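## Task

On the work bench are two test sieve sets, each made of a pan, a sieve and a cover. Separate both sets and get all six pieces completely inside the tote, then carry the tote onto the steel shelf at the end wall so it sits wholly on the shelf with nothing hanging past an edge. No sieve or cover may have any bit of its skirt (bottom rim) sitting inside another piece. Either or both robots may work. At the end the robots must release everything and back away. A robot that topples or is left leaning fails the task, and a result that holds only because a robot is supporting it does not count.

## Robot and tools

Robots: r1 and r2, two identical Hello Robot Stretch 3 units. Each has a two-wheel differential base with a passive omni wheel at the back (0.33 m long, 0.34 m wide, cannot move sideways), a mast with a lift, and a telescoping arm that reaches out to the robot's right. At the arm's end is a wrist (yaw, pitch, roll) and a two-finger gripper with round 0.04 m pads. To reach farther forward you drive the base. Turning in place pivots about the point between the drive wheels, 0.05 m back from the front edge; stowed (arm in, wrist folded) the swept radius is 0.28 m, while an unfolded level wrist pokes outside that circle.

Frames: base frame has its origin on the floor midway between the drive wheels, x forward, y left, z up. Every robot reports in its own base frame; the odometry frame is that base frame as it was at scene start. hand_pose is in the base frame, at the point where closed fingertips meet; with all wrist joints at zero its x axis is up, y points back toward the mast, z toward the rear. Where the robots are relative to each other can only be judged from images, lidar_m, wrist_depth_mm and head_depth_mm.

execute_actions: arguments "actions" (a list holding exactly one action, or empty to just read state and images) and "cameras" (names from r1_head_camera, r1_nav_camera, r1_wrist_camera, r2_head_camera, r2_nav_camera, r2_wrist_camera, or "all"; omitted or null means all, [] means none). The action is an object with keys "r1" and/or "r2"; each may hold "base", "joints" and "contact_limits". All motions begin together; none may exceed 15 s. "base" holds one command only, a relative move counted from the position in the latest reported state: translate_m, metres, -1 to 1, positive forward; or rotate_rad, radians, -3.2 to 3.2, positive turns left (counter-clockwise seen from above). "joints" are absolute targets: lift_m 0 to 1.1 (arm height); arm_m 0 to 0.52 (extension); wrist_yaw_rad -1.345 to 4.42 (0 along the arm, positive toward the front, 3.0 folded over the base); wrist_pitch_rad -1.57 to 0.451 (0 level, negative tips fingertips down); wrist_roll_rad -2.911 to 2.911 (0 fingers side by side); gripper_m -0.089 to 0.179 (bigger is wider; the real tip gap is 0.007 smaller when nearly shut, 0.025 smaller fully open, and zero under 0.007); head_pan_rad -3.953 to 1.73 (0 forward, positive left, -1.57 looks along the arm); head_tilt_rad -1.53 to 0.419 (negative down). Done tolerances: lift_m, arm_m, gripper_m ±0.004; yaw, roll, pan, tilt ±0.02; pitch ±0.05. "contact_limits" accepts only arm_m: a motor effort percent, 1 to 100, at which the arm halts (contact_stop); lower is softer, too low halts instantly, and it also caps holding force until the next action. Anything left out of an action may keep pushing toward an earlier target unseen in the status. An unknown key or out-of-range number rejects the whole call. If a result reports a stop, later calls in that same reply are skipped.

wait: "seconds", 0 to 10; commands nothing, returns state and images. zoom_image: "camera" and "region" [x0, y0, x1, y1] in pixels of that camera's most recent full image, top-left origin, at most 504 by 504. finished_scene: "scene" number; ends it permanently, so the goal must already hold steadily.

Results: "pictures" lists the cameras in image order. base_status and joint_status: done (for the base, wheels turned the full amount even if slipping); off_target (stopped short, possibly still pushing); contact_stop, time_out, torque_fault (target dropped; joint holds where it stopped unless slack or off). A lift or arm that hits something firmly goes slack until commanded again; a loaded slack lift may sink. The base, wrist and head never contact-stop and keep shoving. A wrist servo pushed hard for seconds shuts off for 10 s. on_its_own covers uncommanded parts; "held at" is the held target, not the position. motor_effort is percent of max, positive toward larger joint values (positive wheel effort pushes forward), peak in brackets; readings carry fixed bias and noise. lidar_m: 12 distances in metres, 30-degree sectors, first straight ahead then counter-clockwise (4th left, 7th behind, 10th right), plane 0.17 m above the floor, range 0.15 to 12, "-" nothing seen; misses clear objects and its own robot, sees the other one. wrist_depth_mm: 7x7 grid of depths, 45 to 1000 mm; head_depth_mm: same for the sideways head image, 280 to 4000 mm. base_odometry counts wheel turns (slip included); turned_by_wheels and turned_by_imu give turning since last result; base_tilt in degrees, forward and right positive, with a few degrees of fixed bias. Camera calibration (K, distortion, T_world_to_cam in the carrying robot's base frame) is provided; head 896x504, nav fisheye 672x504, wrist 644x364.

Speed: full 0.30 m/s and 1.9 rad/s only when lift_m is under 0.30, arm_m under 0.03 and wrist_yaw_rad over 2.54; otherwise 0.10 m/s and 0.63 rad/s.

Gripper: to hold, command below the object's width; to let go, open at least 0.02 past where the tips met it. Neither reading nor status proves a grasp. Over-squeezing triggers a stall guard that weakens grip; send a new value to re-grip.

Self-collision: fold or unfold the wrist only with lift_m between 0.32 and 0.95, wrist_pitch_rad -0.4 and roll near 0; once folded, lift may drop to 0.25. With yaw below -0.4 keep pitch at -0.5 or lower.

Avoid: robots pressing or bumping into each other (fatal; once bases touch, any further drive presses hard); arm pushes on rigid things with the gripper above about 0.45 m or repeated after a contact_stop; driving while the gripper is caught on something fixed; snagging furniture, especially reversing. If tilted, reverse in small steps, free the gripper, and lower lift_m to about 0.2. Robots travel slightly differently (under 1 cm per metre, up to 2.5 cm), which strains a jointly carried load. Avoid drops, slams and hard hits. Loose objects may occasionally get nudged.

Each tool is called after ">>>" as name([rows], argument=value, ...), one row to a line, values as JSON.

## Session

>>> execute_actions(actions=[])

Scene clock: 0.00 s.
r1.base_odometry: x=+0.000 y=+0.000 heading=+0.000 (m, m, rad; r1's odometry frame)
r1.turned_by_wheels: +0.000 (rad since the last result)
r1.turned_by_imu: +0.000 (rad since the last result)
r1.base_tilt: forward=-0.2 right=-2.0 (deg)
r1.lidar_m: 1.37 2.26 5.56 1.25 0.81 0.74 0.74 0.92 1.83 3.29 4.05 4.03
r1.head_depth_mm: 2143 3207 3699 3705 3712 3398 2341 / 2137 3196 3816 3837 3793 3414 2341 / 2119 3191 - - - 1952 1959 / 2088 3121 - - - 1483 2028 / 2120 3230 - - - 1480 2256 / 2101 3171 - - - 1587 2169 / 2116 3165 - - - 1595 2238
r1.base_status: not commanded
r1.joint_positions: lift_m=+0.329 arm_m=+0.001 wrist_yaw_rad=+3.030 wrist_pitch_rad=-0.347 wrist_roll_rad=-0.008 gripper_m=+0.037 head_pan_rad=+0.011 head_tilt_rad=+0.005
r1.joint_status: not commanded
r1.motor_effort: left_wheel=+1 right_wheel=+1 lift_m=+37 arm_m=+0 wrist_yaw_rad=+0 wrist_pitch_rad=+7 wrist_roll_rad=+0 gripper_m=+0 head_pan_rad=+0 head_tilt_rad=+1 (%)
r1.hand_pose: x=+0.0048 y=+0.0857 z=+0.3580 quat_wxyz=(+0.161, +0.699, +0.084, +0.691) (m; r1's base frame)
r1.wrist_depth_mm: 671 - - - - - - / 699 - - - - - - / 713 - - - - - - / 721 836 953 951 965 957 - / 703 732 781 748 765 754 755 / 602 607 - 608 629 628 629 / 520 516 513 522 507 532 529
r2.base_odometry: x=+0.000 y=+0.000 heading=+0.000 (m, m, rad; r2's odometry frame)
r2.turned_by_wheels: +0.000 (rad since the last result)
r2.turned_by_imu: +0.000 (rad since the last result)
r2.base_tilt: forward=-0.5 right=+1.0 (deg)
r2.lidar_m: 3.77 4.03 1.30 1.41 5.28 2.00 0.94 0.75 0.74 0.80 1.20 3.48
r2.head_depth_mm: 2025 2982 3565 3611 3550 3455 2499 / 2033 3005 3731 3810 3821 3713 2528 / 2012 2984 - - - 3820 2541 / 2011 2963 - - - 3861 2537 / 1912 2923 - - - 3879 2561 / 2007 2924 - - - 3948 2545 / 1991 2555 - - - 3932 2573
r2.base_status: not commanded
r2.joint_positions: lift_m=+0.481 arm_m=+0.002 wrist_yaw_rad=+2.795 wrist_pitch_rad=-0.476 wrist_roll_rad=-0.002 gripper_m=+0.037 head_pan_rad=+0.008 head_tilt_rad=+0.009
r2.joint_status: not commanded
r2.motor_effort: left_wheel=+0 right_wheel=+0 lift_m=+19 arm_m=+0 wrist_yaw_rad=+0 wrist_pitch_rad=+7 wrist_roll_rad=+0 gripper_m=+0 head_pan_rad=+0 head_tilt_rad=+3 (%)
r2.hand_pose: x=+0.0524 y=+0.0570 z=+0.4806 quat_wxyz=(+0.283, +0.705, +0.046, +0.649) (m; r2's base frame)
r2.wrist_depth_mm: - - - - - - - / - - - - - - - / - - - - - - - / - - - - - - - / 823 844 856 919 894 906 935 / 702 - 711 727 749 756 742 / 603 - 621 629 620 633 640
pictures: r1_head_camera (sideways: a quarter turn clockwise sets it upright), r1_nav_camera (sideways: a quarter turn counterclockwise sets it upright), r1_wrist_camera, r2_head_camera (sideways: a quarter turn clockwise sets it upright), r2_nav_camera (sideways: a quarter turn counterclockwise sets it upright), r2_wrist_camera
Images, in order (width x height): r1_head_camera 896x504, r1_nav_camera 672x504, r1_wrist_camera 644x364, r2_head_camera 896x504, r2_nav_camera 672x504, r2_wrist_camera 644x364.

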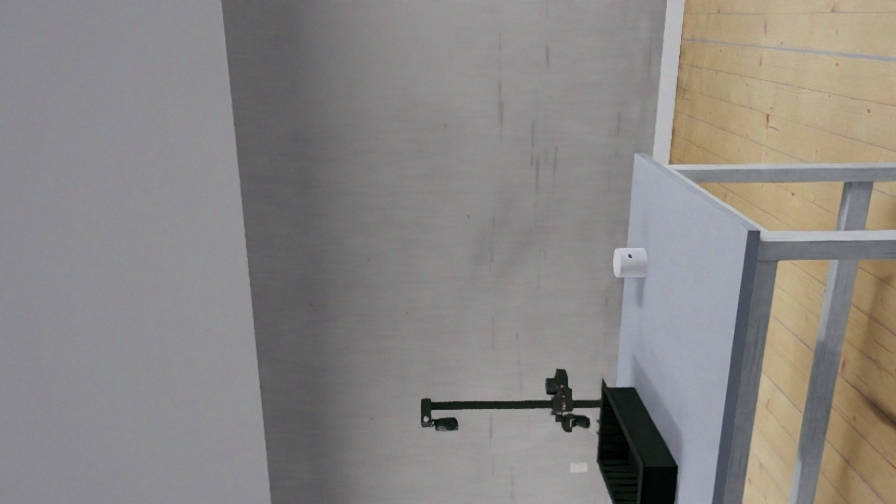

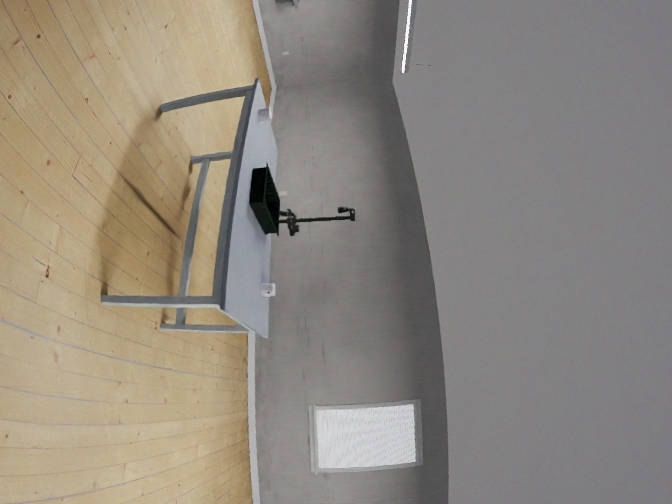

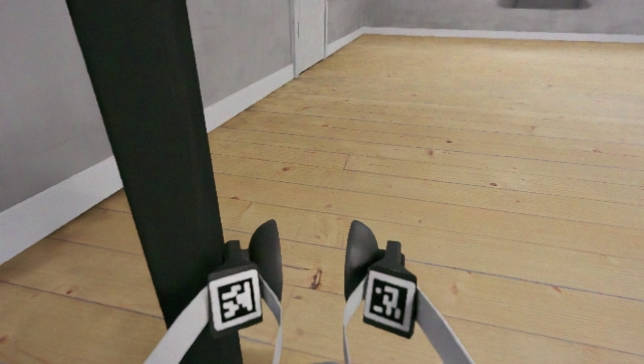

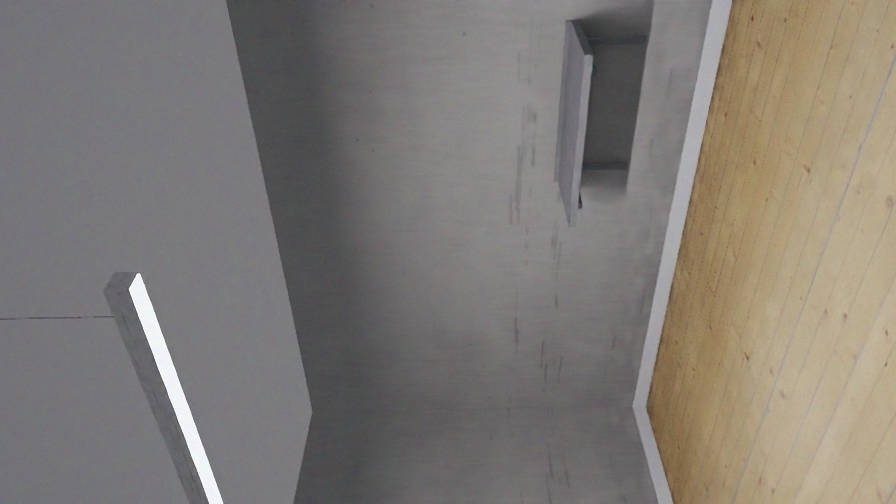

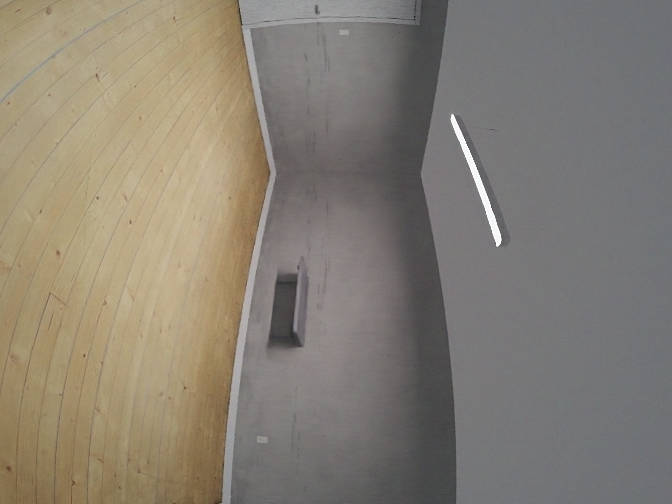

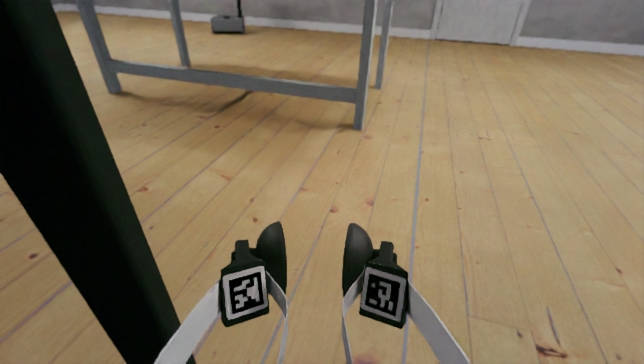

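>>> execute_actions([
  {"r1":{"joints":{"head_pan_rad":0.35,"head_tilt_rad":-0.35}},"r2":{"joints":{"head_pan_rad":1.4,"head_tilt_rad":-0.4}}},
])

Scene clock: 2.53 s.
r1.base_odometry: x=+0.000 y=+0.000 heading=+0.000 (m, m, rad; r1's odometry frame)
r1.turned_by_wheels: +0.000 (rad since the last result)
r1.turned_by_imu: -0.001 (rad since the last result)
r1.base_tilt: forward=-0.2 right=-2.2 (deg)
r1.lidar_m: 1.37 2.26 5.56 1.25 0.81 0.74 0.74 0.91 1.83 3.28 4.04 4.05
r1.head_depth_mm: 3648 3764 - 1515 2155 1760 1506 / 3889 - - 1616 2334 1868 1500 / - - 3626 1735 2445 1872 1508 / - - - 1859 2427 1871 1510 / - - - 2740 2435 1853 1491 / - - - 3141 2455 1858 1506 / - - - 3141 2355 1850 1502
r1.base_status: not commanded
r1.joint_positions: lift_m=+0.329 arm_m=+0.001 wrist_yaw_rad=+3.030 wrist_pitch_rad=-0.347 wrist_roll_rad=-0.008 gripper_m=+0.037 head_pan_rad=+0.343 head_tilt_rad=-0.345
r1.joint_status: all done
r1.motor_effort: left_wheel=+1(1) right_wheel=+0(0) lift_m=+38(37) arm_m=+0(0) wrist_yaw_rad=+1(1) wrist_pitch_rad=+7(7) wrist_roll_rad=+0(0) gripper_m=+0(1) head_pan_rad=+2(17) head_tilt_rad=-3(28) (%)
r1.hand_pose: x=+0.0048 y=+0.0857 z=+0.3580 quat_wxyz=(+0.161, +0.699, +0.084, +0.691) (m; r1's base frame)
r1.wrist_depth_mm: 673 - - - - - - / 704 - - - - - - / 721 - - - - - - / 730 847 943 962 971 976 - / 698 738 792 756 755 766 770 / 620 608 - 616 617 626 619 / 520 520 522 524 508 540 531
r2.base_odometry: x=+0.000 y=+0.000 heading=+0.000 (m, m, rad; r2's odometry frame)
r2.turned_by_wheels: +0.000 (rad since the last result)
r2.turned_by_imu: +0.000 (rad since the last result)
r2.base_tilt: forward=-0.6 right=+1.0 (deg)
r2.lidar_m: 3.76 4.04 1.30 1.40 5.31 1.99 0.94 0.75 0.74 0.80 1.20 3.47
r2.head_depth_mm: 3420 3660 3942 1531 2101 1719 1482 / 3597 3849 - 1526 2404 1715 1492 / 3793 - - 1540 2417 1721 1493 / 3920 - - 1664 2393 1763 1484 / - - 3949 1727 2395 1826 1495 / - - - 2574 2406 1838 1496 / - - - 2959 2427 1849 1500
r2.base_status: not commanded
r2.joint_positions: lift_m=+0.481 arm_m=+0.002 wrist_yaw_rad=+2.795 wrist_pitch_rad=-0.476 wrist_roll_rad=-0.002 gripper_m=+0.037 head_pan_rad=+1.393 head_tilt_rad=-0.395
r2.joint_status: all done
r2.motor_effort: left_wheel=+0(0) right_wheel=+0(0) lift_m=+19(19) arm_m=+0(0) wrist_yaw_rad=-1(0) wrist_pitch_rad=+7(7) wrist_roll_rad=+0(0) gripper_m=+1(0) head_pan_rad=+2(30) head_tilt_rad=-3(30) (%)
r2.hand_pose: x=+0.0524 y=+0.0570 z=+0.4806 quat_wxyz=(+0.283, +0.705, +0.046, +0.649) (m; r2's base frame)
r2.wrist_depth_mm: - - - - - - - / - - - - - - - / - - - - - - - / - - - - - - - / 837 864 876 873 861 905 880 / 695 - 740 729 723 745 747 / 611 - 617 614 621 642 634
pictures: r1_head_camera (sideways: a quarter turn clockwise sets it upright), r1_nav_camera (sideways: a quarter turn counterclockwise sets it upright), r1_wrist_camera, r2_head_camera (sideways: a quarter turn clockwise sets it upright), r2_nav_camera (sideways: a quarter turn counterclockwise sets it upright), r2_wrist_camera
camera_calibration (this result's frames):
r1_head_camera: T_world_to_cam=[[-0.336486, -0.106572, -0.935638, 1.24559], [-0.294065, 0.95578, -0.00311061, 0.0115713], [0.894596, 0.274092, -0.352946, 0.406066], [0, 0, 0, 1]] pos_world=[0.0592629, 0.0103863, 1.30878]
r1_nav_camera: T_world_to_cam=[[0.373913, 0.0867173, 0.923401, -1.16189], [0.346402, -0.936627, -0.0523091, 0.113115], [0.860346, 0.339427, -0.380256, 0.445301], [0, 0, 0, 1]] pos_world=[0.012148, 0.0555552, 1.24813]
r1_wrist_camera: T_world_to_cam=[[0.99114, -0.129976, 0.027352, -0.00867217], [-0.0395442, -0.48535, -0.873425, 0.393844], [0.1268, 0.864605, -0.486189, 0.259719], [0, 0, 0, 1]] pos_world=[-0.00876259, -0.0345291, 0.470503]
r2_head_camera: T_world_to_cam=[[-0.0576397, -0.347243, -0.936002, 1.23611], [-0.98191, 0.1891, -0.00968673, 0.0204695], [0.180362, 0.918511, -0.351861, 0.411564], [0, 0, 0, 1]] pos_world=[0.0171174, 0.0473321, 1.30201]
r2_nav_camera: T_world_to_cam=[[0.0842637, 0.397652, 0.913659, -1.14608], [0.972818, -0.231312, 0.0109542, 0.0339291], [0.215696, 0.887901, -0.406334, 0.489985], [0, 0, 0, 1]] pos_world=[-0.0421215, 0.0285326, 1.24586]
r2_wrist_camera: T_world_to_cam=[[0.936076, -0.350991, 0.0238038, -0.0458176], [-0.179984, -0.535948, -0.824843, 0.479478], [0.30227, 0.767832, -0.56486, 0.37978], [0, 0, 0, 1]] pos_world=[0.0143908, -0.0507135, 0.611108]
Images, in order (width x height): r1_head_camera 896x504, r1_nav_camera 672x504, r1_wrist_camera 644x364, r2_head_camera 896x504, r2_nav_camera 672x504, r2_wrist_camera 644x364.

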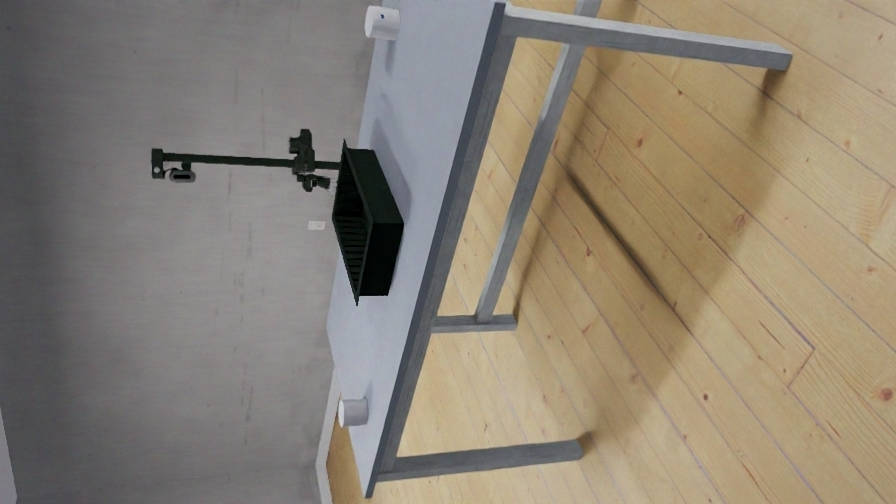

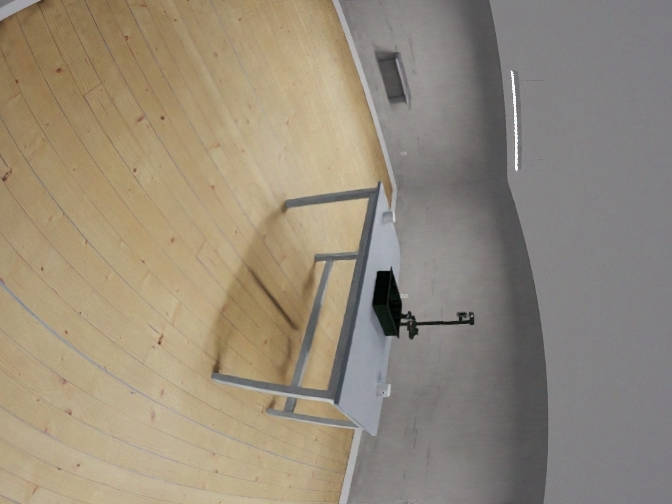

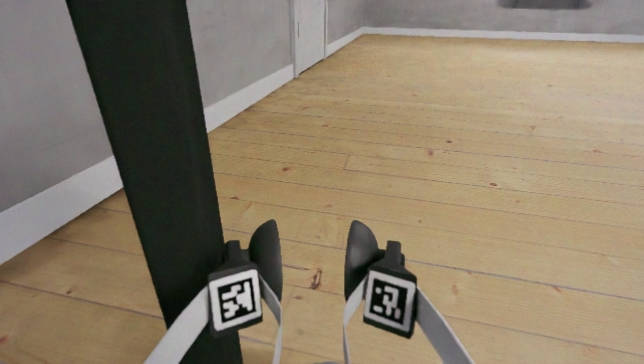

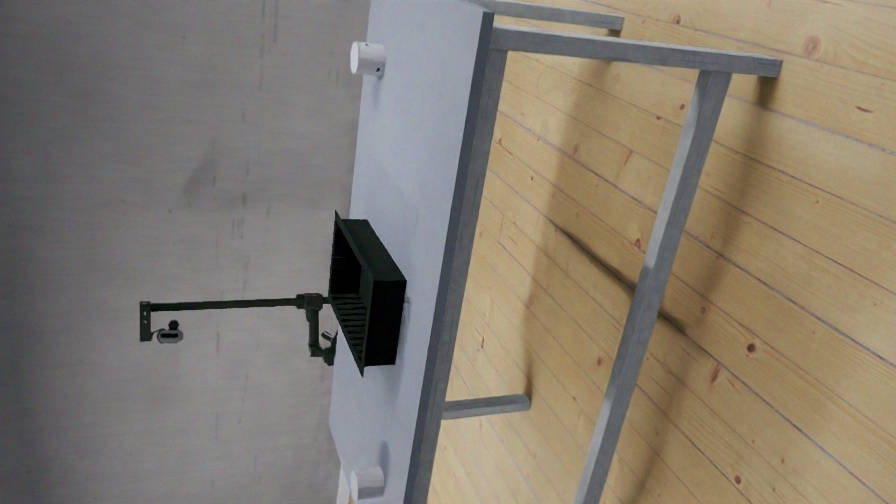

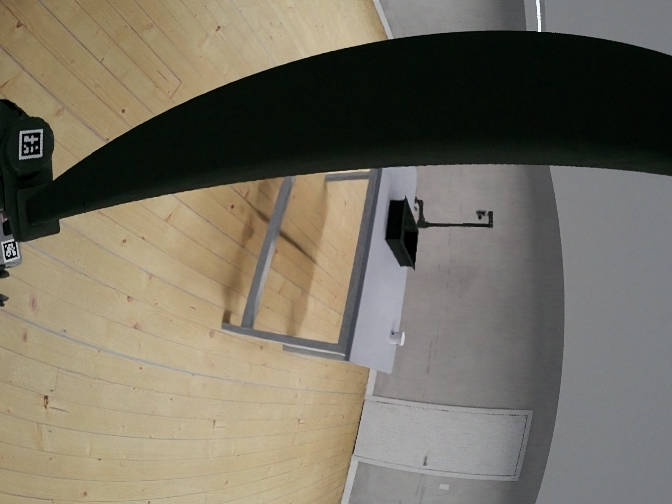

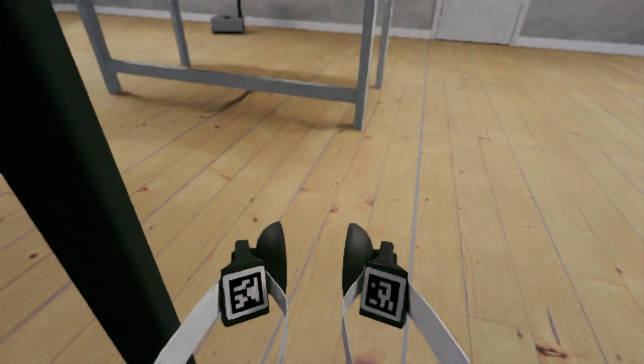

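>>> execute_actions([
  {"r1":{"base":{"rotate_rad":0.42},"joints":{"lift_m":0.27}},"r2":{"base":{"rotate_rad":1.605},"joints":{"lift_m":0.28,"wrist_yaw_rad":3.0,"wrist_pitch_rad":-0.4}}},
], cameras=[])

>>> execute_actions([
  {"r1":{"base":{"translate_m":1.0}},"r2":{"base":{"translate_m":1.0}}},
], cameras=[])

>>> execute_actions([
  {"r1":{"base":{"translate_m":0.42}},"r2":{"base":{"translate_m":0.4}}},
], cameras=[])

>>> execute_actions([
  {"r1":{"base":{"rotate_rad":0.804},"joints":{"head_pan_rad":-1.3,"head_tilt_rad":-0.9}},"r2":{"base":{"rotate_rad":0.895},"joints":{"head_pan_rad":-1.3,"head_tilt_rad":-0.9}}},
], cameras=["r1_head_camera","r1_nav_camera","r2_head_camera","r2_nav_camera"])

Scene clock: 10.23 s.
r1.base_odometry: x=+0.000 y=+0.000 heading=+0.420 (m, m, rad; r1's odometry frame)
r1.turned_by_wheels: +0.420 (rad since the last result)
r1.turned_by_imu: +0.416 (rad since the last result)
r1.base_tilt: forward=-0.1 right=-2.2 (deg)
r1.lidar_m: 2.26 5.54 1.47 0.85 0.74 0.73 0.85 1.48 3.25 3.77 4.05 1.37
r1.head_depth_mm: - - - 2583 2431 1869 1505 / - - - 3111 2427 1847 1505 / - - - 2934 2423 1867 1518 / - - - 3505 2455 1851 1497 / - - - 3567 2411 1849 1495 / - - - 3583 2403 1860 1496 / - - - 3553 2428 1852 1499
r1.base_status: done
r1.joint_positions: lift_m=+0.270 arm_m=+0.001 wrist_yaw_rad=+3.030 wrist_pitch_rad=-0.348 wrist_roll_rad=-0.008 gripper_m=+0.037 head_pan_rad=+0.343 head_tilt_rad=-0.346
r1.joint_status: all done
r1.motor_effort: left_wheel=-2(10) right_wheel=+3(7) lift_m=+32(32) arm_m=+0(0) wrist_yaw_rad=+1(0) wrist_pitch_rad=+8(8) wrist_roll_rad=+0(0) gripper_m=+0(1) head_pan_rad=+2(2) head_tilt_rad=-2(3) (%)
r1.hand_pose: x=+0.0048 y=+0.0856 z=+0.2989 quat_wxyz=(+0.161, +0.699, +0.084, +0.691) (m; r1's base frame)
r1.wrist_depth_mm: 555 - 819 - - - - / 595 - 878 - - - - / 625 - 957 - - - - / 637 709 843 832 835 828 862 / 631 651 689 662 659 665 660 / 532 542 - 537 542 556 551 / 455 469 - 486 445 465 471
r2.base_odometry: x=+0.000 y=+0.000 heading=+1.605 (m, m, rad; r2's odometry frame)
r2.turned_by_wheels: +1.605 (rad since the last result)
r2.turned_by_imu: +1.593 (rad since the last result)
r2.base_tilt: forward=-0.5 right=+1.0 (deg)
r2.lidar_m: 1.41 5.32 1.98 0.94 0.75 0.74 0.80 1.20 3.47 3.78 4.04 1.30
r2.head_depth_mm: 3414 3899 - 3380 2415 1824 1486 / 2369 2623 2891 3074 2376 1821 1484 / 1834 1973 2118 2326 2286 1833 1485 / 1502 1585 1679 1792 1923 1832 1483 / 1265 1311 1392 1454 1548 1643 1483 / 1084 1132 1177 1235 1290 1370 1410 / 961 992 1027 1065 1116 1166 1220
r2.base_status: done
r2.joint_positions: lift_m=+0.280 arm_m=+0.002 wrist_yaw_rad=+2.999 wrist_pitch_rad=-0.420 wrist_roll_rad=-0.002 gripper_m=+0.037 head_pan_rad=+1.393 head_tilt_rad=-0.396
r2.joint_status: all done
r2.motor_effort: left_wheel=-2(9) right_wheel=+4(13) lift_m=+12(14) arm_m=+1(0) wrist_yaw_rad=+0(1) wrist_pitch_rad=+11(11) wrist_roll_rad=+0(0) gripper_m=+1(0) head_pan_rad=+2(3) head_tilt_rad=-2(3) (%)
r2.hand_pose: x=+0.0106 y=+0.0750 z=+0.2926 quat_wxyz=(+0.197, +0.699, +0.098, +0.680) (m; r2's base frame)
r2.wrist_depth_mm: 577 - 986 - - - - / 603 - - - - - - / 626 723 - - - - - / 654 746 796 777 812 810 848 / 591 604 647 651 641 631 650 / 496 501 - 526 536 523 544 / 436 - - - 430 445 450
pictures: none
No camera images: the call's "cameras" was empty. Leave "cameras" out to get every camera's image.

Scene clock: 15.23 s.
r1.base_odometry: x=+0.913 y=+0.408 heading=+0.420 (m, m, rad; r1's odometry frame)
r1.turned_by_wheels: +0.000 (rad since the last result)
r1.turned_by_imu: -0.002 (rad since the last result)
r1.base_tilt: forward=-0.1 right=-2.4 (deg)
r1.lidar_m: 1.44 1.28 2.89 1.67 1.44 1.45 1.68 2.89 3.97 3.87 0.65 1.25
r1.head_depth_mm: - - - 1501 1029 871 1508 / - - - 1505 1028 1790 1515 / - - - 3526 1156 1882 1509 / - - - 3539 1447 1756 1510 / - - - 3526 2430 1875 1507 / - - - 3500 2425 1852 1507 / - - - 3604 2450 1840 1502
r1.base_status: done
r1.joint_positions: lift_m=+0.270 arm_m=+0.001 wrist_yaw_rad=+3.030 wrist_pitch_rad=-0.348 wrist_roll_rad=-0.008 gripper_m=+0.037 head_pan_rad=+0.343 head_tilt_rad=-0.347
r1.joint_status: not commanded
r1.motor_effort: left_wheel=-2(9) right_wheel=+2(6) lift_m=+32(32) arm_m=+0(1) wrist_yaw_rad=+0(1) wrist_pitch_rad=+7(8) wrist_roll_rad=+0(0) gripper_m=+1(1) head_pan_rad=+1(2) head_tilt_rad=-2(2) (%)
r1.hand_pose: x=+0.0048 y=+0.0856 z=+0.2989 quat_wxyz=(+0.161, +0.699, +0.084, +0.691) (m; r1's base frame)
r1.wrist_depth_mm: - - - - - - - / - - - - - - - / - - - - - - - / 807 808 807 828 837 847 859 / 654 648 681 651 671 675 657 / 532 528 - 534 542 541 549 / 453 472 - 490 444 466 458
r2.base_odometry: x=-0.034 y=+0.999 heading=+1.605 (m, m, rad; r2's odometry frame)
r2.turned_by_wheels: +0.000 (rad since the last result)
r2.turned_by_imu: +0.006 (rad since the last result)
r2.base_tilt: forward=-0.5 right=+1.0 (deg)
r2.lidar_m: 0.55 0.83 4.04 1.94 1.55 1.53 1.66 2.51 4.09 0.64 0.51 0.51
r2.head_depth_mm: - - - 3468 2381 1821 1470 / - - - 3532 2407 1833 1482 / 3832 - - 3462 2388 1826 1486 / 3057 3331 3500 3508 2396 1825 1481 / 2615 2723 2864 2974 2400 1837 1488 / 2259 2370 2459 2599 2427 1843 1487 / 1986 2056 2106 2208 2263 1852 1496
r2.base_status: done
r2.joint_positions: lift_m=+0.280 arm_m=+0.002 wrist_yaw_rad=+2.999 wrist_pitch_rad=-0.420 wrist_roll_rad=-0.002 gripper_m=+0.037 head_pan_rad=+1.393 head_tilt_rad=-0.396
r2.joint_status: not commanded
r2.motor_effort: left_wheel=-2(6) right_wheel=+4(10) lift_m=+11(12) arm_m=+1(0) wrist_yaw_rad=+0(1) wrist_pitch_rad=+11(11) wrist_roll_rad=+0(0) gripper_m=+1(1) head_pan_rad=+2(2) head_tilt_rad=-3(2) (%)
r2.hand_pose: x=+0.0105 y=+0.0751 z=+0.2926 quat_wxyz=(+0.197, +0.699, +0.098, +0.680) (m; r2's base frame)
r2.wrist_depth_mm: - - - - - - - / - - - - - - - / - - - - - - - / 773 775 806 808 824 808 842 / 613 608 655 650 634 631 648 / 503 496 - 531 536 525 519 / 435 - - - 435 443 448
pictures: none
No camera images: the call's "cameras" was empty. Leave "cameras" out to get every camera's image.

Scene clock: 18.30 s.
r1.base_odometry: x=+1.297 y=+0.579 heading=+0.420 (m, m, rad; r1's odometry frame)
r1.turned_by_wheels: +0.000 (rad since the last result)
r1.turned_by_imu: -0.001 (rad since the last result)
r1.base_tilt: forward=-0.2 right=-2.3 (deg)
r1.lidar_m: 1.10 0.88 3.51 2.02 1.74 1.74 2.02 3.51 0.63 0.64 0.95 0.95
r1.head_depth_mm: 3599 3748 - 3569 1027 782 632 / - - - 3589 1021 781 630 / - - - 3579 1025 782 630 / - - - 3553 979 780 686 / - - - 3492 1017 850 1142 / - - - 3545 2435 1796 1497 / 3830 - - 3545 2414 1859 1503
r1.base_status: done
r1.joint_positions: lift_m=+0.270 arm_m=+0.001 wrist_yaw_rad=+3.030 wrist_pitch_rad=-0.348 wrist_roll_rad=-0.008 gripper_m=+0.037 head_pan_rad=+0.343 head_tilt_rad=-0.347
r1.joint_status: not commanded
r1.motor_effort: left_wheel=-1(10) right_wheel=+2(6) lift_m=+32(32) arm_m=+0(0) wrist_yaw_rad=+1(1) wrist_pitch_rad=+8(8) wrist_roll_rad=+0(0) gripper_m=+1(0) head_pan_rad=+2(3) head_tilt_rad=-2(2) (%)
r1.hand_pose: x=+0.0048 y=+0.0856 z=+0.2989 quat_wxyz=(+0.161, +0.699, +0.084, +0.691) (m; r1's base frame)
r1.wrist_depth_mm: - - - - - - - / - - - - - - - / - - - - - - - / 825 799 846 844 841 860 848 / 633 635 680 665 656 672 670 / 528 534 - 540 540 541 554 / 446 472 - 484 447 463 464
r2.base_odometry: x=-0.047 y=+1.399 heading=+1.605 (m, m, rad; r2's odometry frame)
r2.turned_by_wheels: +0.000 (rad since the last result)
r2.turned_by_imu: +0.003 (rad since the last result)
r2.base_tilt: forward=-0.4 right=+1.0 (deg)
r2.lidar_m: 0.21 0.31 4.41 2.34 1.87 1.85 2.00 3.04 0.50 0.24 0.19 0.19
r2.head_depth_mm: 3839 - - 3401 2386 1819 1482 / - - - 3454 2415 1836 1487 / - - - 3460 2387 1832 1493 / 3773 - - 3518 2418 1846 1483 / 3183 3301 3465 3404 2395 1823 1492 / 2719 2836 2962 3048 2409 1849 1495 / 2401 2484 2574 2677 2412 1835 1483
r2.base_status: done
r2.joint_positions: lift_m=+0.280 arm_m=+0.002 wrist_yaw_rad=+2.999 wrist_pitch_rad=-0.420 wrist_roll_rad=-0.002 gripper_m=+0.037 head_pan_rad=+1.393 head_tilt_rad=-0.396
r2.joint_status: not commanded
r2.motor_effort: left_wheel=-2(6) right_wheel=+3(11) lift_m=+11(11) arm_m=-1(1) wrist_yaw_rad=+1(0) wrist_pitch_rad=+11(11) wrist_roll_rad=+0(0) gripper_m=+0(1) head_pan_rad=+2(2) head_tilt_rad=-2(2) (%)
r2.hand_pose: x=+0.0105 y=+0.0751 z=+0.2926 quat_wxyz=(+0.197, +0.699, +0.098, +0.680) (m; r2's base frame)
r2.wrist_depth_mm: - - - - - - - / - - - - - - 617 / - - - - - - - / 768 782 789 806 798 843 581 / 605 618 659 644 637 635 415 / 503 505 - 530 526 524 387 / 438 - - - 428 443 430
pictures: none
No camera images: the call's "cameras" was empty. Leave "cameras" out to get every camera's image.

Scene clock: 20.13 s.
r1.base_odometry: x=+1.297 y=+0.579 heading=+1.224 (m, m, rad; r1's odometry frame)
r1.turned_by_wheels: +0.804 (rad since the last result)
r1.turned_by_imu: +0.793 (rad since the last result)
r1.base_tilt: forward=-0.2 right=-2.3 (deg)
r1.lidar_m: 4.55 2.43 1.80 1.74 1.81 2.49 4.25 0.63 0.98 0.95 0.98 0.89
r1.head_depth_mm: 2611 917 772 660 579 1207 1145 / 2698 844 731 658 579 1228 1141 / 2633 854 755 632 576 1243 1151 / 2641 864 757 641 574 1254 1163 / 2707 829 749 648 581 1258 1136 / 2653 892 654 648 589 1248 1132 / 2693 891 746 646 597 1240 1124
r1.base_status: done
r1.joint_positions: lift_m=+0.270 arm_m=+0.001 wrist_yaw_rad=+3.030 wrist_pitch_rad=-0.348 wrist_roll_rad=-0.008 gripper_m=+0.037 head_pan_rad=-1.293 head_tilt_rad=-0.889
r1.joint_status: all done
r1.motor_effort: left_wheel=-2(14) right_wheel=+2(8) lift_m=+32(32) arm_m=+0(0) wrist_yaw_rad=+0(1) wrist_pitch_rad=+8(8) wrist_roll_rad=+0(0) gripper_m=+0(0) head_pan_rad=-2(29) head_tilt_rad=-7(37) (%)
r1.hand_pose: x=+0.0048 y=+0.0856 z=+0.2989 quat_wxyz=(+0.161, +0.699, +0.084, +0.691) (m; r1's base frame)
r1.wrist_depth_mm: - - - - - - - / - - - - - - - / - - - - - - - / 812 804 829 846 843 870 870 / 643 656 682 660 656 668 665 / 535 534 - 542 539 547 549 / 455 466 - 490 444 464 468
r2.base_odometry: x=-0.047 y=+1.399 heading=+2.500 (m, m, rad; r2's odometry frame)
r2.turned_by_wheels: +0.895 (rad since the last result)
r2.turned_by_imu: +0.883 (rad since the last result)
r2.base_tilt: forward=-0.5 right=+1.0 (deg)
r2.lidar_m: 0.64 2.75 1.94 1.84 1.90 2.52 4.31 0.28 0.20 0.19 0.20 0.26
r2.head_depth_mm: 2630 2376 714 594 564 516 477 / 2695 2392 786 668 552 517 477 / 2730 2416 792 669 564 516 485 / 2685 964 774 669 574 518 957 / 2839 965 757 597 575 518 987 / 2830 967 797 673 588 519 1105 / 2907 970 796 677 586 518 1119
r2.base_status: done
r2.joint_positions: lift_m=+0.280 arm_m=+0.002 wrist_yaw_rad=+2.999 wrist_pitch_rad=-0.420 wrist_roll_rad=-0.002 gripper_m=+0.037 head_pan_rad=-1.293 head_tilt_rad=-0.889
r2.joint_status: all done
r2.motor_effort: left_wheel=-2(9) right_wheel=+3(11) lift_m=+12(12) arm_m=+1(0) wrist_yaw_rad=+0(0) wrist_pitch_rad=+11(11) wrist_roll_rad=+0(0) gripper_m=+1(0) head_pan_rad=-2(30) head_tilt_rad=-6(41) (%)
r2.hand_pose: x=+0.0105 y=+0.0751 z=+0.2926 quat_wxyz=(+0.197, +0.699, +0.098, +0.680) (m; r2's base frame)
r2.wrist_depth_mm: - - - - - - - / - - - - - - - / - - - - - - - / 755 764 792 806 823 826 829 / 606 599 640 652 636 640 654 / 502 505 - 538 528 524 530 / 437 - - - 430 443 446
pictures: r1_head_camera (sideways: a quarter turn clockwise sets it upright), r1_nav_camera (sideways: a quarter turn counterclockwise sets it upright), r2_head_camera (sideways: a quarter turn clockwise sets it upright), r2_nav_camera (sideways: a quarter turn counterclockwise sets it upright)
camera_calibration (this result's frames):
r1_head_camera: T_world_to_cam=[[-0.203426, 0.759244, -0.618196, 0.830944], [0.970623, 0.239242, -0.0255693, 0.033085], [0.128485, -0.605237, -0.785608, 0.973604], [0, 0, 0, 1]] pos_world=[0.0118287, -0.0495431, 1.2794]
r1_nav_camera: T_world_to_cam=[[0.178321, -0.785254, 0.59294, -0.729919], [-0.964973, -0.257407, -0.0506893, 0.118968], [0.192431, -0.563131, -0.80365, 1.00016], [0, 0, 0, 1]] pos_world=[0.0524994, 0.0206718, 1.24261]
r2_head_camera: T_world_to_cam=[[-0.211557, 0.723916, -0.65665, 0.872835], [0.963178, 0.268483, -0.0143267, 0.0146373], [0.165928, -0.635501, -0.75406, 0.934907], [0, 0, 0, 1]] pos_world=[0.0154288, -0.0416551, 1.27833]
r2_nav_camera: T_world_to_cam=[[0.205154, -0.764433, 0.611191, -0.752541], [-0.97202, -0.232136, 0.0359324, 0.0132892], [0.114411, -0.601461, -0.790667, 0.99057], [0, 0, 0, 1]] pos_world=[0.0539719, 0.0236063, 1.24268]
Images, in order (width x height): r1_head_camera 896x504, r1_nav_camera 672x504, r2_head_camera 896x504, r2_nav_camera 672x504.

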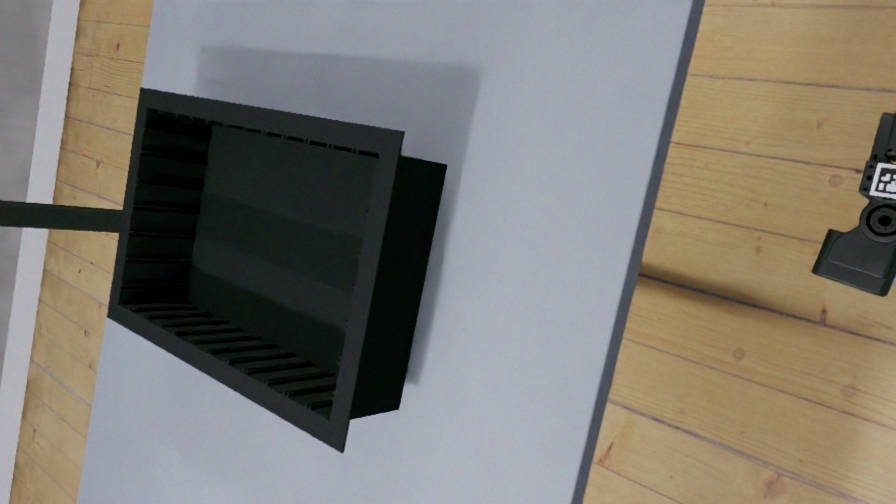

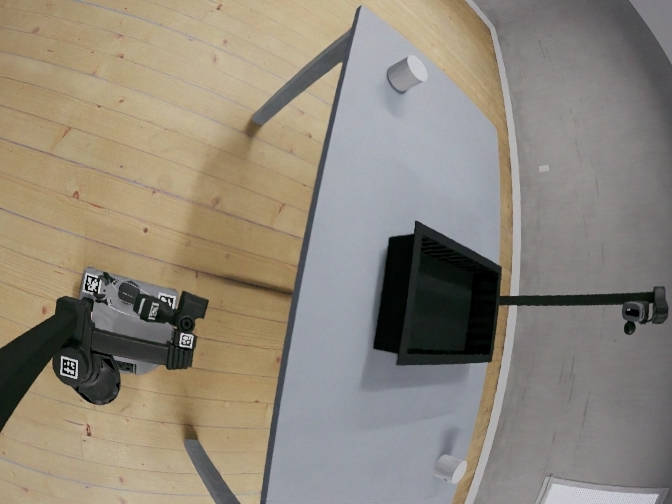

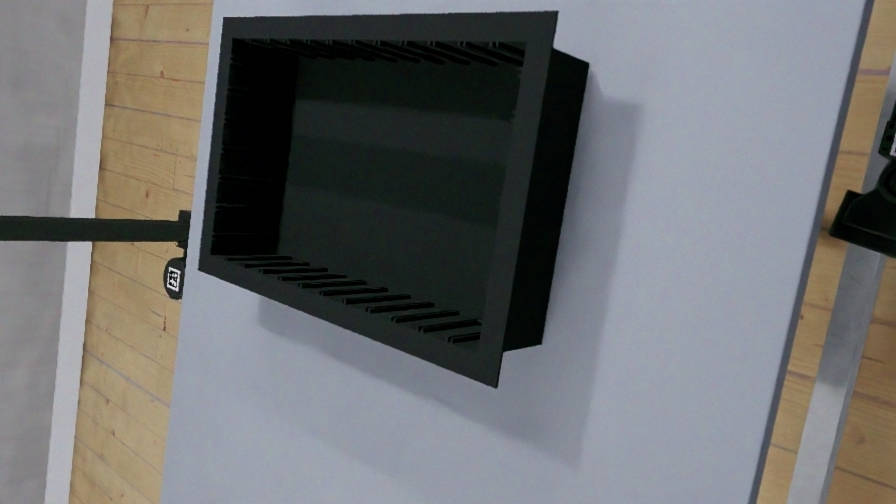

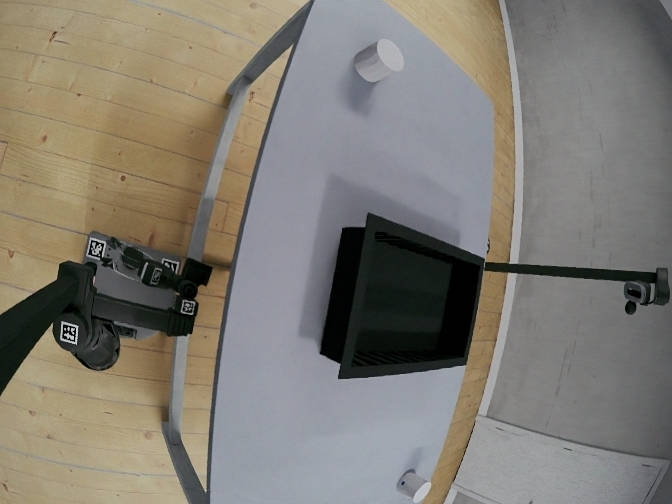

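>>> execute_actions([
  {"r1":{"joints":{"lift_m":0.94,"wrist_pitch_rad":-0.4}},"r2":{"base":{"rotate_rad":-0.6}}},
], cameras=[])

>>> execute_actions([
  {"r1":{"base":{"translate_m":0.6},"joints":{"wrist_yaw_rad":0,"gripper_m":0.13}},"r2":{"base":{"translate_m":-0.2}}},
], cameras=[])

>>> execute_actions([
  {"r1":{"joints":{"lift_m":1.08,"wrist_pitch_rad":-1.57}},"r2":{"base":{"rotate_rad":0.61}}},
], cameras=[])

>>> execute_actions([
  {"r1":{"joints":{"arm_m":0.2}},"r2":{"base":{"translate_m":0.6},"joints":{"lift_m":0.94}}},
], cameras=["r1_head_camera","r1_wrist_camera","r2_head_camera"])

Scene clock: 29.37 s.
r1.base_odometry: x=+1.297 y=+0.579 heading=+1.224 (m, m, rad; r1's odometry frame)
r1.turned_by_wheels: +0.000 (rad since the last result)
r1.turned_by_imu: -0.002 (rad since the last result)
r1.base_tilt: forward=-0.3 right=-2.3 (deg)
r1.lidar_m: 4.53 2.43 1.81 1.74 1.81 2.49 4.25 0.63 0.98 0.95 0.98 0.88
r1.head_depth_mm: 2600 916 768 690 - 1215 1151 / 2667 844 735 684 - - - / 2548 856 758 617 - - - / 2693 862 755 635 - 1252 1163 / 2722 825 752 651 587 1252 1140 / 2691 895 656 648 589 1248 1124 / 2661 888 747 645 598 1251 1124
r1.base_status: not commanded
r1.joint_positions: lift_m=+0.940 arm_m=+0.001 wrist_yaw_rad=+3.030 wrist_pitch_rad=-0.413 wrist_roll_rad=-0.008 gripper_m=+0.037 head_pan_rad=-1.293 head_tilt_rad=-0.889
r1.joint_status: all done
r1.motor_effort: left_wheel=-2(2) right_wheel=+2(3) lift_m=+43(41) arm_m=+0(0) wrist_yaw_rad=+0(0) wrist_pitch_rad=+7(6) wrist_roll_rad=+0(0) gripper_m=+0(1) head_pan_rad=-2(3) head_tilt_rad=-7(7) (%)
r1.hand_pose: x=+0.0039 y=+0.0780 z=+0.9536 quat_wxyz=(+0.183, +0.696, +0.107, +0.686) (m; r1's base frame)
r1.wrist_depth_mm: - - - - - - - / - - - - - - - / - - - - - - - / - - - - - - - / - - - - - - - / - - - - - - - / - - - - - - -
r2.base_odometry: x=-0.047 y=+1.399 heading=+1.900 (m, m, rad; r2's odometry frame)
r2.turned_by_wheels: -0.600 (rad since the last result)
r2.turned_by_imu: -0.592 (rad since the last result)
r2.base_tilt: forward=-0.5 right=+1.0 (deg)
r2.lidar_m: 0.25 0.53 2.96 1.99 1.85 1.88 2.38 4.31 0.31 0.21 0.19 0.19
r2.head_depth_mm: 3020 936 790 671 585 545 1134 / 2985 906 791 673 584 526 1114 / 2954 963 795 675 585 518 1115 / 2832 963 796 673 585 518 956 / 2827 967 795 597 565 519 485 / 2765 2410 736 672 555 519 472 / 2637 2416 774 672 554 519 465
r2.base_status: done
r2.joint_positions: lift_m=+0.280 arm_m=+0.002 wrist_yaw_rad=+2.999 wrist_pitch_rad=-0.420 wrist_roll_rad=-0.002 gripper_m=+0.037 head_pan_rad=-1.293 head_tilt_rad=-0.889
r2.joint_status: not commanded
r2.motor_effort: left_wheel=+3(9) right_wheel=-3(7) lift_m=+12(12) arm_m=+0(0) wrist_yaw_rad=+0(0) wrist_pitch_rad=+11(11) wrist_roll_rad=+1(1) gripper_m=+1(1) head_pan_rad=-2(3) head_tilt_rad=-6(6) (%)
r2.hand_pose: x=+0.0105 y=+0.0751 z=+0.2926 quat_wxyz=(+0.197, +0.699, +0.098, +0.680) (m; r2's base frame)
r2.wrist_depth_mm: - - - - - - - / - - - - - - - / - - - - - - - / 763 771 795 790 797 830 842 / 607 611 665 655 627 641 649 / 499 504 - 528 524 523 537 / 439 - - - 431 440 447
pictures: none
No camera images: the call's "cameras" was empty. Leave "cameras" out to get every camera's image.

Scene clock: 36.37 s.
r1.base_odometry: x=+1.501 y=+1.143 heading=+1.223 (m, m, rad; r1's odometry frame)
r1.turned_by_wheels: +0.000 (rad since the last result)
r1.turned_by_imu: -0.003 (rad since the last result)
r1.base_tilt: forward=-0.2 right=-2.2 (deg)
r1.lidar_m: 3.94 2.45 1.80 1.74 1.80 2.48 1.20 1.20 0.99 0.95 0.38 4.08
r1.head_depth_mm: 2619 922 796 - - - 1132 / 2657 914 794 - - - 1138 / 2694 905 778 657 573 1222 1138 / 2708 906 758 598 572 1259 1136 / 2676 899 755 638 581 1258 1128 / 2702 2194 753 648 592 1025 1128 / 2675 2155 1847 644 598 1242 1127
r1.base_status: done
r1.joint_positions: lift_m=+0.940 arm_m=+0.001 wrist_yaw_rad=+0.003 wrist_pitch_rad=-0.413 wrist_roll_rad=-0.008 gripper_m=+0.130 head_pan_rad=-1.293 head_tilt_rad=-0.889
r1.joint_status: all done
r1.motor_effort: left_wheel=-3(4) right_wheel=+3(7) lift_m=+43(43) arm_m=+0(0) wrist_yaw_rad=-3(6) wrist_pitch_rad=+7(7) wrist_roll_rad=+0(0) gripper_m=+0(87) head_pan_rad=-3(2) head_tilt_rad=-6(6) (%)
r1.hand_pose: x=-0.0208 y=-0.3706 z=+0.9536 quat_wxyz=(+0.695, +0.147, -0.689, -0.144) (m; r1's base frame)
r1.wrist_depth_mm: - - - - - - - / - - - - - - - / - - 754 747 774 622 629 / - 608 559 568 590 538 585 / - 472 461 465 468 473 408 / 396 - 375 386 390 406 372 / 330 256 287 331 339 324 342
r2.base_odometry: x=+0.017 y=+1.210 heading=+1.900 (m, m, rad; r2's odometry frame)
r2.turned_by_wheels: +0.000 (rad since the last result)
r2.turned_by_imu: +0.001 (rad since the last result)
r2.base_tilt: forward=-0.6 right=+0.9 (deg)
r2.lidar_m: 0.40 0.86 2.77 1.86 1.72 1.75 2.23 4.16 0.49 0.33 0.31 0.31
r2.head_depth_mm: 3021 2396 787 673 1370 1219 1154 / 3064 968 790 671 620 1245 1152 / 3014 964 794 674 609 1271 1170 / 2935 916 788 672 583 1285 1147 / 2843 964 794 674 587 1266 1115 / 2779 967 792 673 586 1222 1119 / 2699 967 795 675 587 546 1147
r2.base_status: done
r2.joint_positions: lift_m=+0.280 arm_m=+0.002 wrist_yaw_rad=+2.999 wrist_pitch_rad=-0.420 wrist_roll_rad=-0.002 gripper_m=+0.037 head_pan_rad=-1.293 head_tilt_rad=-0.889
r2.joint_status: not commanded
r2.motor_effort: left_wheel=+2(8) right_wheel=-3(10) lift_m=+12(12) arm_m=+1(0) wrist_yaw_rad=+0(0) wrist_pitch_rad=+11(11) wrist_roll_rad=+0(0) gripper_m=+1(1) head_pan_rad=-3(3) head_tilt_rad=-6(7) (%)
r2.hand_pose: x=+0.0105 y=+0.0751 z=+0.2926 quat_wxyz=(+0.196, +0.699, +0.098, +0.680) (m; r2's base frame)
r2.wrist_depth_mm: - - - - - - - / - - - - - - - / - - - - - - - / 784 771 790 786 813 817 828 / 618 616 656 649 639 634 650 / 491 505 - 532 526 536 527 / 437 - - - 436 443 450
pictures: none
No camera images: the call's "cameras" was empty. Leave "cameras" out to get every camera's image.

Scene clock: 38.47 s.
r1.base_odometry: x=+1.501 y=+1.143 heading=+1.223 (m, m, rad; r1's odometry frame)
r1.turned_by_wheels: +0.000 (rad since the last result)
r1.turned_by_imu: -0.001 (rad since the last result)
r1.base_tilt: forward=-0.2 right=-2.2 (deg)
r1.lidar_m: 3.92 2.44 1.79 1.74 1.81 2.49 1.20 1.20 0.99 0.95 0.38 4.09
r1.head_depth_mm: 2635 947 - - - - 1116 / 2648 912 800 - - - 1111 / 2682 910 761 650 596 1238 1130 / 2747 906 757 597 582 1264 1131 / 2751 901 756 637 582 1291 1136 / 2676 2164 753 648 589 1027 1131 / 2652 2183 1848 646 600 1251 1128
r1.base_status: not commanded
r1.joint_positions: lift_m=+1.080 arm_m=+0.001 wrist_yaw_rad=+0.003 wrist_pitch_rad=-1.563 wrist_roll_rad=-0.008 gripper_m=+0.130 head_pan_rad=-1.293 head_tilt_rad=-0.889
r1.joint_status: all done
r1.motor_effort: left_wheel=-2(3) right_wheel=+2(1) lift_m=+43(44) arm_m=+0(1) wrist_yaw_rad=-4(4) wrist_pitch_rad=-4(8) wrist_roll_rad=+0(0) gripper_m=+2(1) head_pan_rad=-2(3) head_tilt_rad=-6(6) (%)
r1.hand_pose: x=-0.0217 y=-0.1234 z=+0.9621 quat_wxyz=(+0.505, +0.501, -0.499, -0.496) (m; r1's base frame)
r1.wrist_depth_mm: 329 329 331 336 336 335 338 / - - - - - - - / - - - - - - - / - - - - - - - / - - - - - - - / - - - - - - - / - - - - - - -
r2.base_odometry: x=+0.017 y=+1.210 heading=+2.510 (m, m, rad; r2's odometry frame)
r2.turned_by_wheels: +0.610 (rad since the last result)
r2.turned_by_imu: +0.604 (rad since the last result)
r2.base_tilt: forward=-0.5 right=+1.0 (deg)
r2.lidar_m: 4.56 2.54 1.82 1.73 1.78 2.38 4.17 0.45 0.32 0.31 0.32 0.42
r2.head_depth_mm: 2724 964 792 671 583 1223 1119 / 2780 960 791 671 585 1238 1115 / 2842 877 755 674 585 1267 1118 / 2853 891 788 647 585 1283 1141 / 2894 902 791 659 586 1288 1154 / 2931 857 771 661 597 1277 1153 / 2937 962 696 676 611 1246 1151
r2.base_status: done
r2.joint_positions: lift_m=+0.280 arm_m=+0.002 wrist_yaw_rad=+2.999 wrist_pitch_rad=-0.420 wrist_roll_rad=-0.002 gripper_m=+0.037 head_pan_rad=-1.294 head_tilt_rad=-0.889
r2.joint_status: not commanded
r2.motor_effort: left_wheel=-2(8) right_wheel=+3(10) lift_m=+12(12) arm_m=+0(1) wrist_yaw_rad=+0(1) wrist_pitch_rad=+11(11) wrist_roll_rad=+0(0) gripper_m=+1(2) head_pan_rad=-2(2) head_tilt_rad=-6(7) (%)
r2.hand_pose: x=+0.0105 y=+0.0751 z=+0.2926 quat_wxyz=(+0.196, +0.699, +0.098, +0.680) (m; r2's base frame)
r2.wrist_depth_mm: - - - - - - - / - - - - - - - / - - - - - - - / 764 768 795 796 800 825 858 / 601 601 643 658 630 647 655 / 498 504 - 529 535 528 530 / 439 - - - 428 441 451
pictures: none
No camera images: the call's "cameras" was empty. Leave "cameras" out to get every camera's image.

Scene clock: 45.30 s.
r1.base_odometry: x=+1.501 y=+1.143 heading=+1.223 (m, m, rad; r1's odometry frame)
r1.turned_by_wheels: +0.000 (rad since the last result)
r1.turned_by_imu: -0.002 (rad since the last result)
r1.base_tilt: forward=-0.2 right=-2.1 (deg)
r1.lidar_m: 3.94 2.45 1.79 1.74 1.81 2.48 1.19 1.20 0.98 0.95 0.38 4.10
r1.head_depth_mm: - - 750 659 580 1208 1151 / 2683 914 764 658 578 1222 1140 / 2669 908 769 655 575 1235 1137 / 2723 903 760 597 573 1254 1128 / 2718 901 754 638 583 1250 1130 / 2683 2189 754 646 590 1026 1132 / 2684 2174 1834 647 597 1245 1130
r1.base_status: not commanded
r1.joint_positions: lift_m=+1.080 arm_m=+0.200 wrist_yaw_rad=+0.002 wrist_pitch_rad=-1.564 wrist_roll_rad=-0.008 gripper_m=+0.130 head_pan_rad=-1.293 head_tilt_rad=-0.889
r1.joint_status: all done
r1.motor_effort: left_wheel=-2(2) right_wheel=+3(2) lift_m=+43(42) arm_m=+2(4) wrist_yaw_rad=-2(3) wrist_pitch_rad=-4(4) wrist_roll_rad=+0(0) gripper_m=-1(0) head_pan_rad=-2(2) head_tilt_rad=-7(6) (%)
r1.hand_pose: x=-0.0217 y=-0.3223 z=+0.9621 quat_wxyz=(+0.504, +0.501, -0.499, -0.496) (m; r1's base frame)
r1.wrist_depth_mm: 330 327 330 334 333 336 336 / 338 273 286 339 340 346 343 / 341 345 343 351 349 350 356 / 353 348 353 359 358 360 360 / 356 362 361 364 364 369 368 / - - - - - - - / - - - - - - -
r2.base_odometry: x=-0.467 y=+1.564 heading=+2.509 (m, m, rad; r2's odometry frame)
r2.turned_by_wheels: +0.000 (rad since the last result)
r2.turned_by_imu: +0.004 (rad since the last result)
r2.base_tilt: forward=-0.5 right=+1.0 (deg)
r2.lidar_m: 3.97 2.57 1.83 1.75 1.80 2.41 4.73 0.42 0.30 0.29 0.30 0.40
r2.head_depth_mm: 2723 959 794 700 - - 1163 / 2760 959 793 701 - - - / 2790 969 792 701 - 1245 - / 2833 969 792 602 - 1246 1125 / 2858 965 793 676 585 1259 1139 / 2925 2406 794 676 586 1054 1135 / 2975 2390 1967 674 598 1232 1154
r2.base_status: done
r2.joint_positions: lift_m=+0.940 arm_m=+0.002 wrist_yaw_rad=+3.000 wrist_pitch_rad=-0.420 wrist_roll_rad=-0.002 gripper_m=+0.037 head_pan_rad=-1.294 head_tilt_rad=-0.889
r2.joint_status: all done
r2.motor_effort: left_wheel=-2(9) right_wheel=+4(12) lift_m=+27(27) arm_m=+0(0) wrist_yaw_rad=+0(0) wrist_pitch_rad=+11(11) wrist_roll_rad=+0(0) gripper_m=+1(1) head_pan_rad=-2(2) head_tilt_rad=-6(6) (%)
r2.hand_pose: x=+0.0105 y=+0.0751 z=+0.9518 quat_wxyz=(+0.196, +0.699, +0.098, +0.680) (m; r2's base frame)
r2.wrist_depth_mm: - - - - - - - / - - - - - - - / - - - - - - - / - - - - - - - / - - - - - - - / - - - - - - - / - - - - - - -
pictures: r1_head_camera (sideways: a quarter turn clockwise sets it upright), r1_wrist_camera, r2_head_camera (sideways: a quarter turn clockwise sets it upright)
camera_calibration (this result's frames):
r1_head_camera: T_world_to_cam=[[-0.203279, 0.759283, -0.618196, 0.830943], [0.970669, 0.239055, -0.0255693, 0.0330847], [0.128368, -0.605262, -0.785608, 0.973605], [0, 0, 0, 1]] pos_world=[0.0118192, -0.0495442, 1.2794]
r1_wrist_camera: T_world_to_cam=[[-0.999427, -0.0201372, 0.0271909, -0.0595934], [-0.0157137, 0.987933, 0.15408, 0.209163], [-0.0299655, 0.153564, -0.987684, 1.15949], [0, 0, 0, 1]] pos_world=[-0.0215279, -0.385895, 1.1146]
r2_head_camera: T_world_to_cam=[[-0.210976, 0.724134, -0.656597, 0.872763], [0.963397, 0.267694, -0.0143272, 0.0146365], [0.165393, -0.635586, -0.754106, 0.93497], [0, 0, 0, 1]] pos_world=[0.0153943, -0.0416612, 1.27833]
Images, in order (width x height): r1_head_camera 896x504, r1_wrist_camera 644x364, r2_head_camera 896x504.

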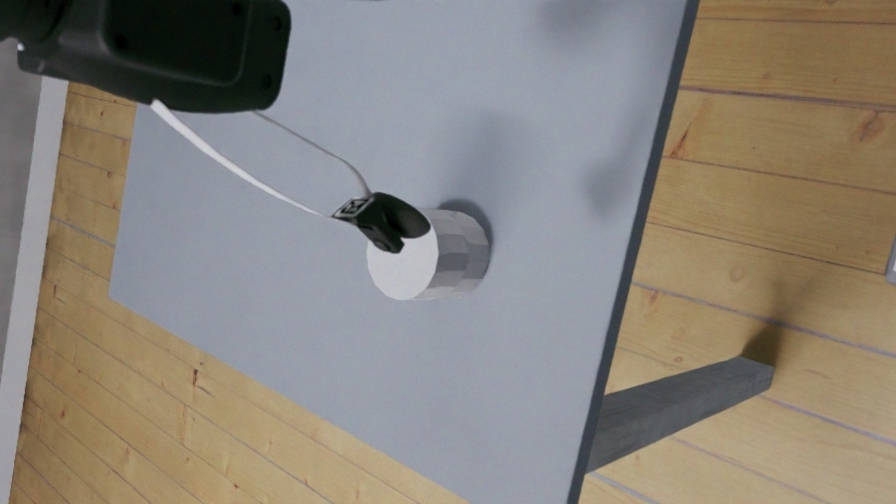

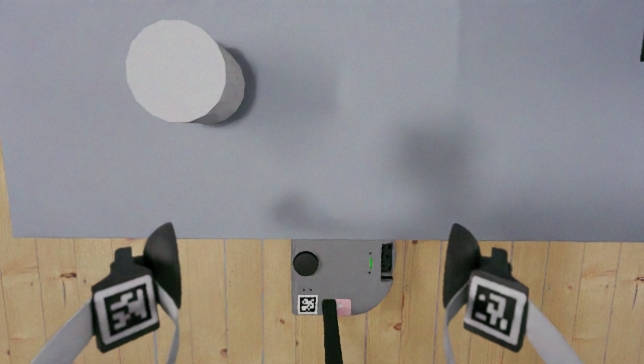

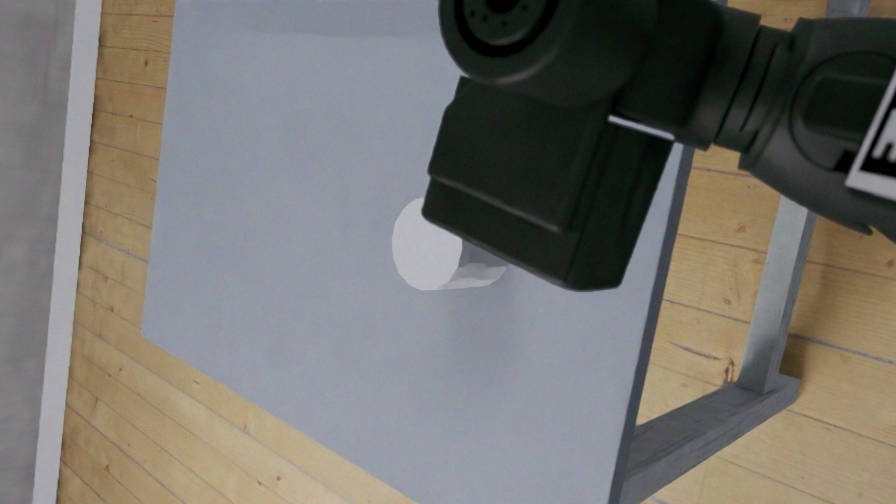

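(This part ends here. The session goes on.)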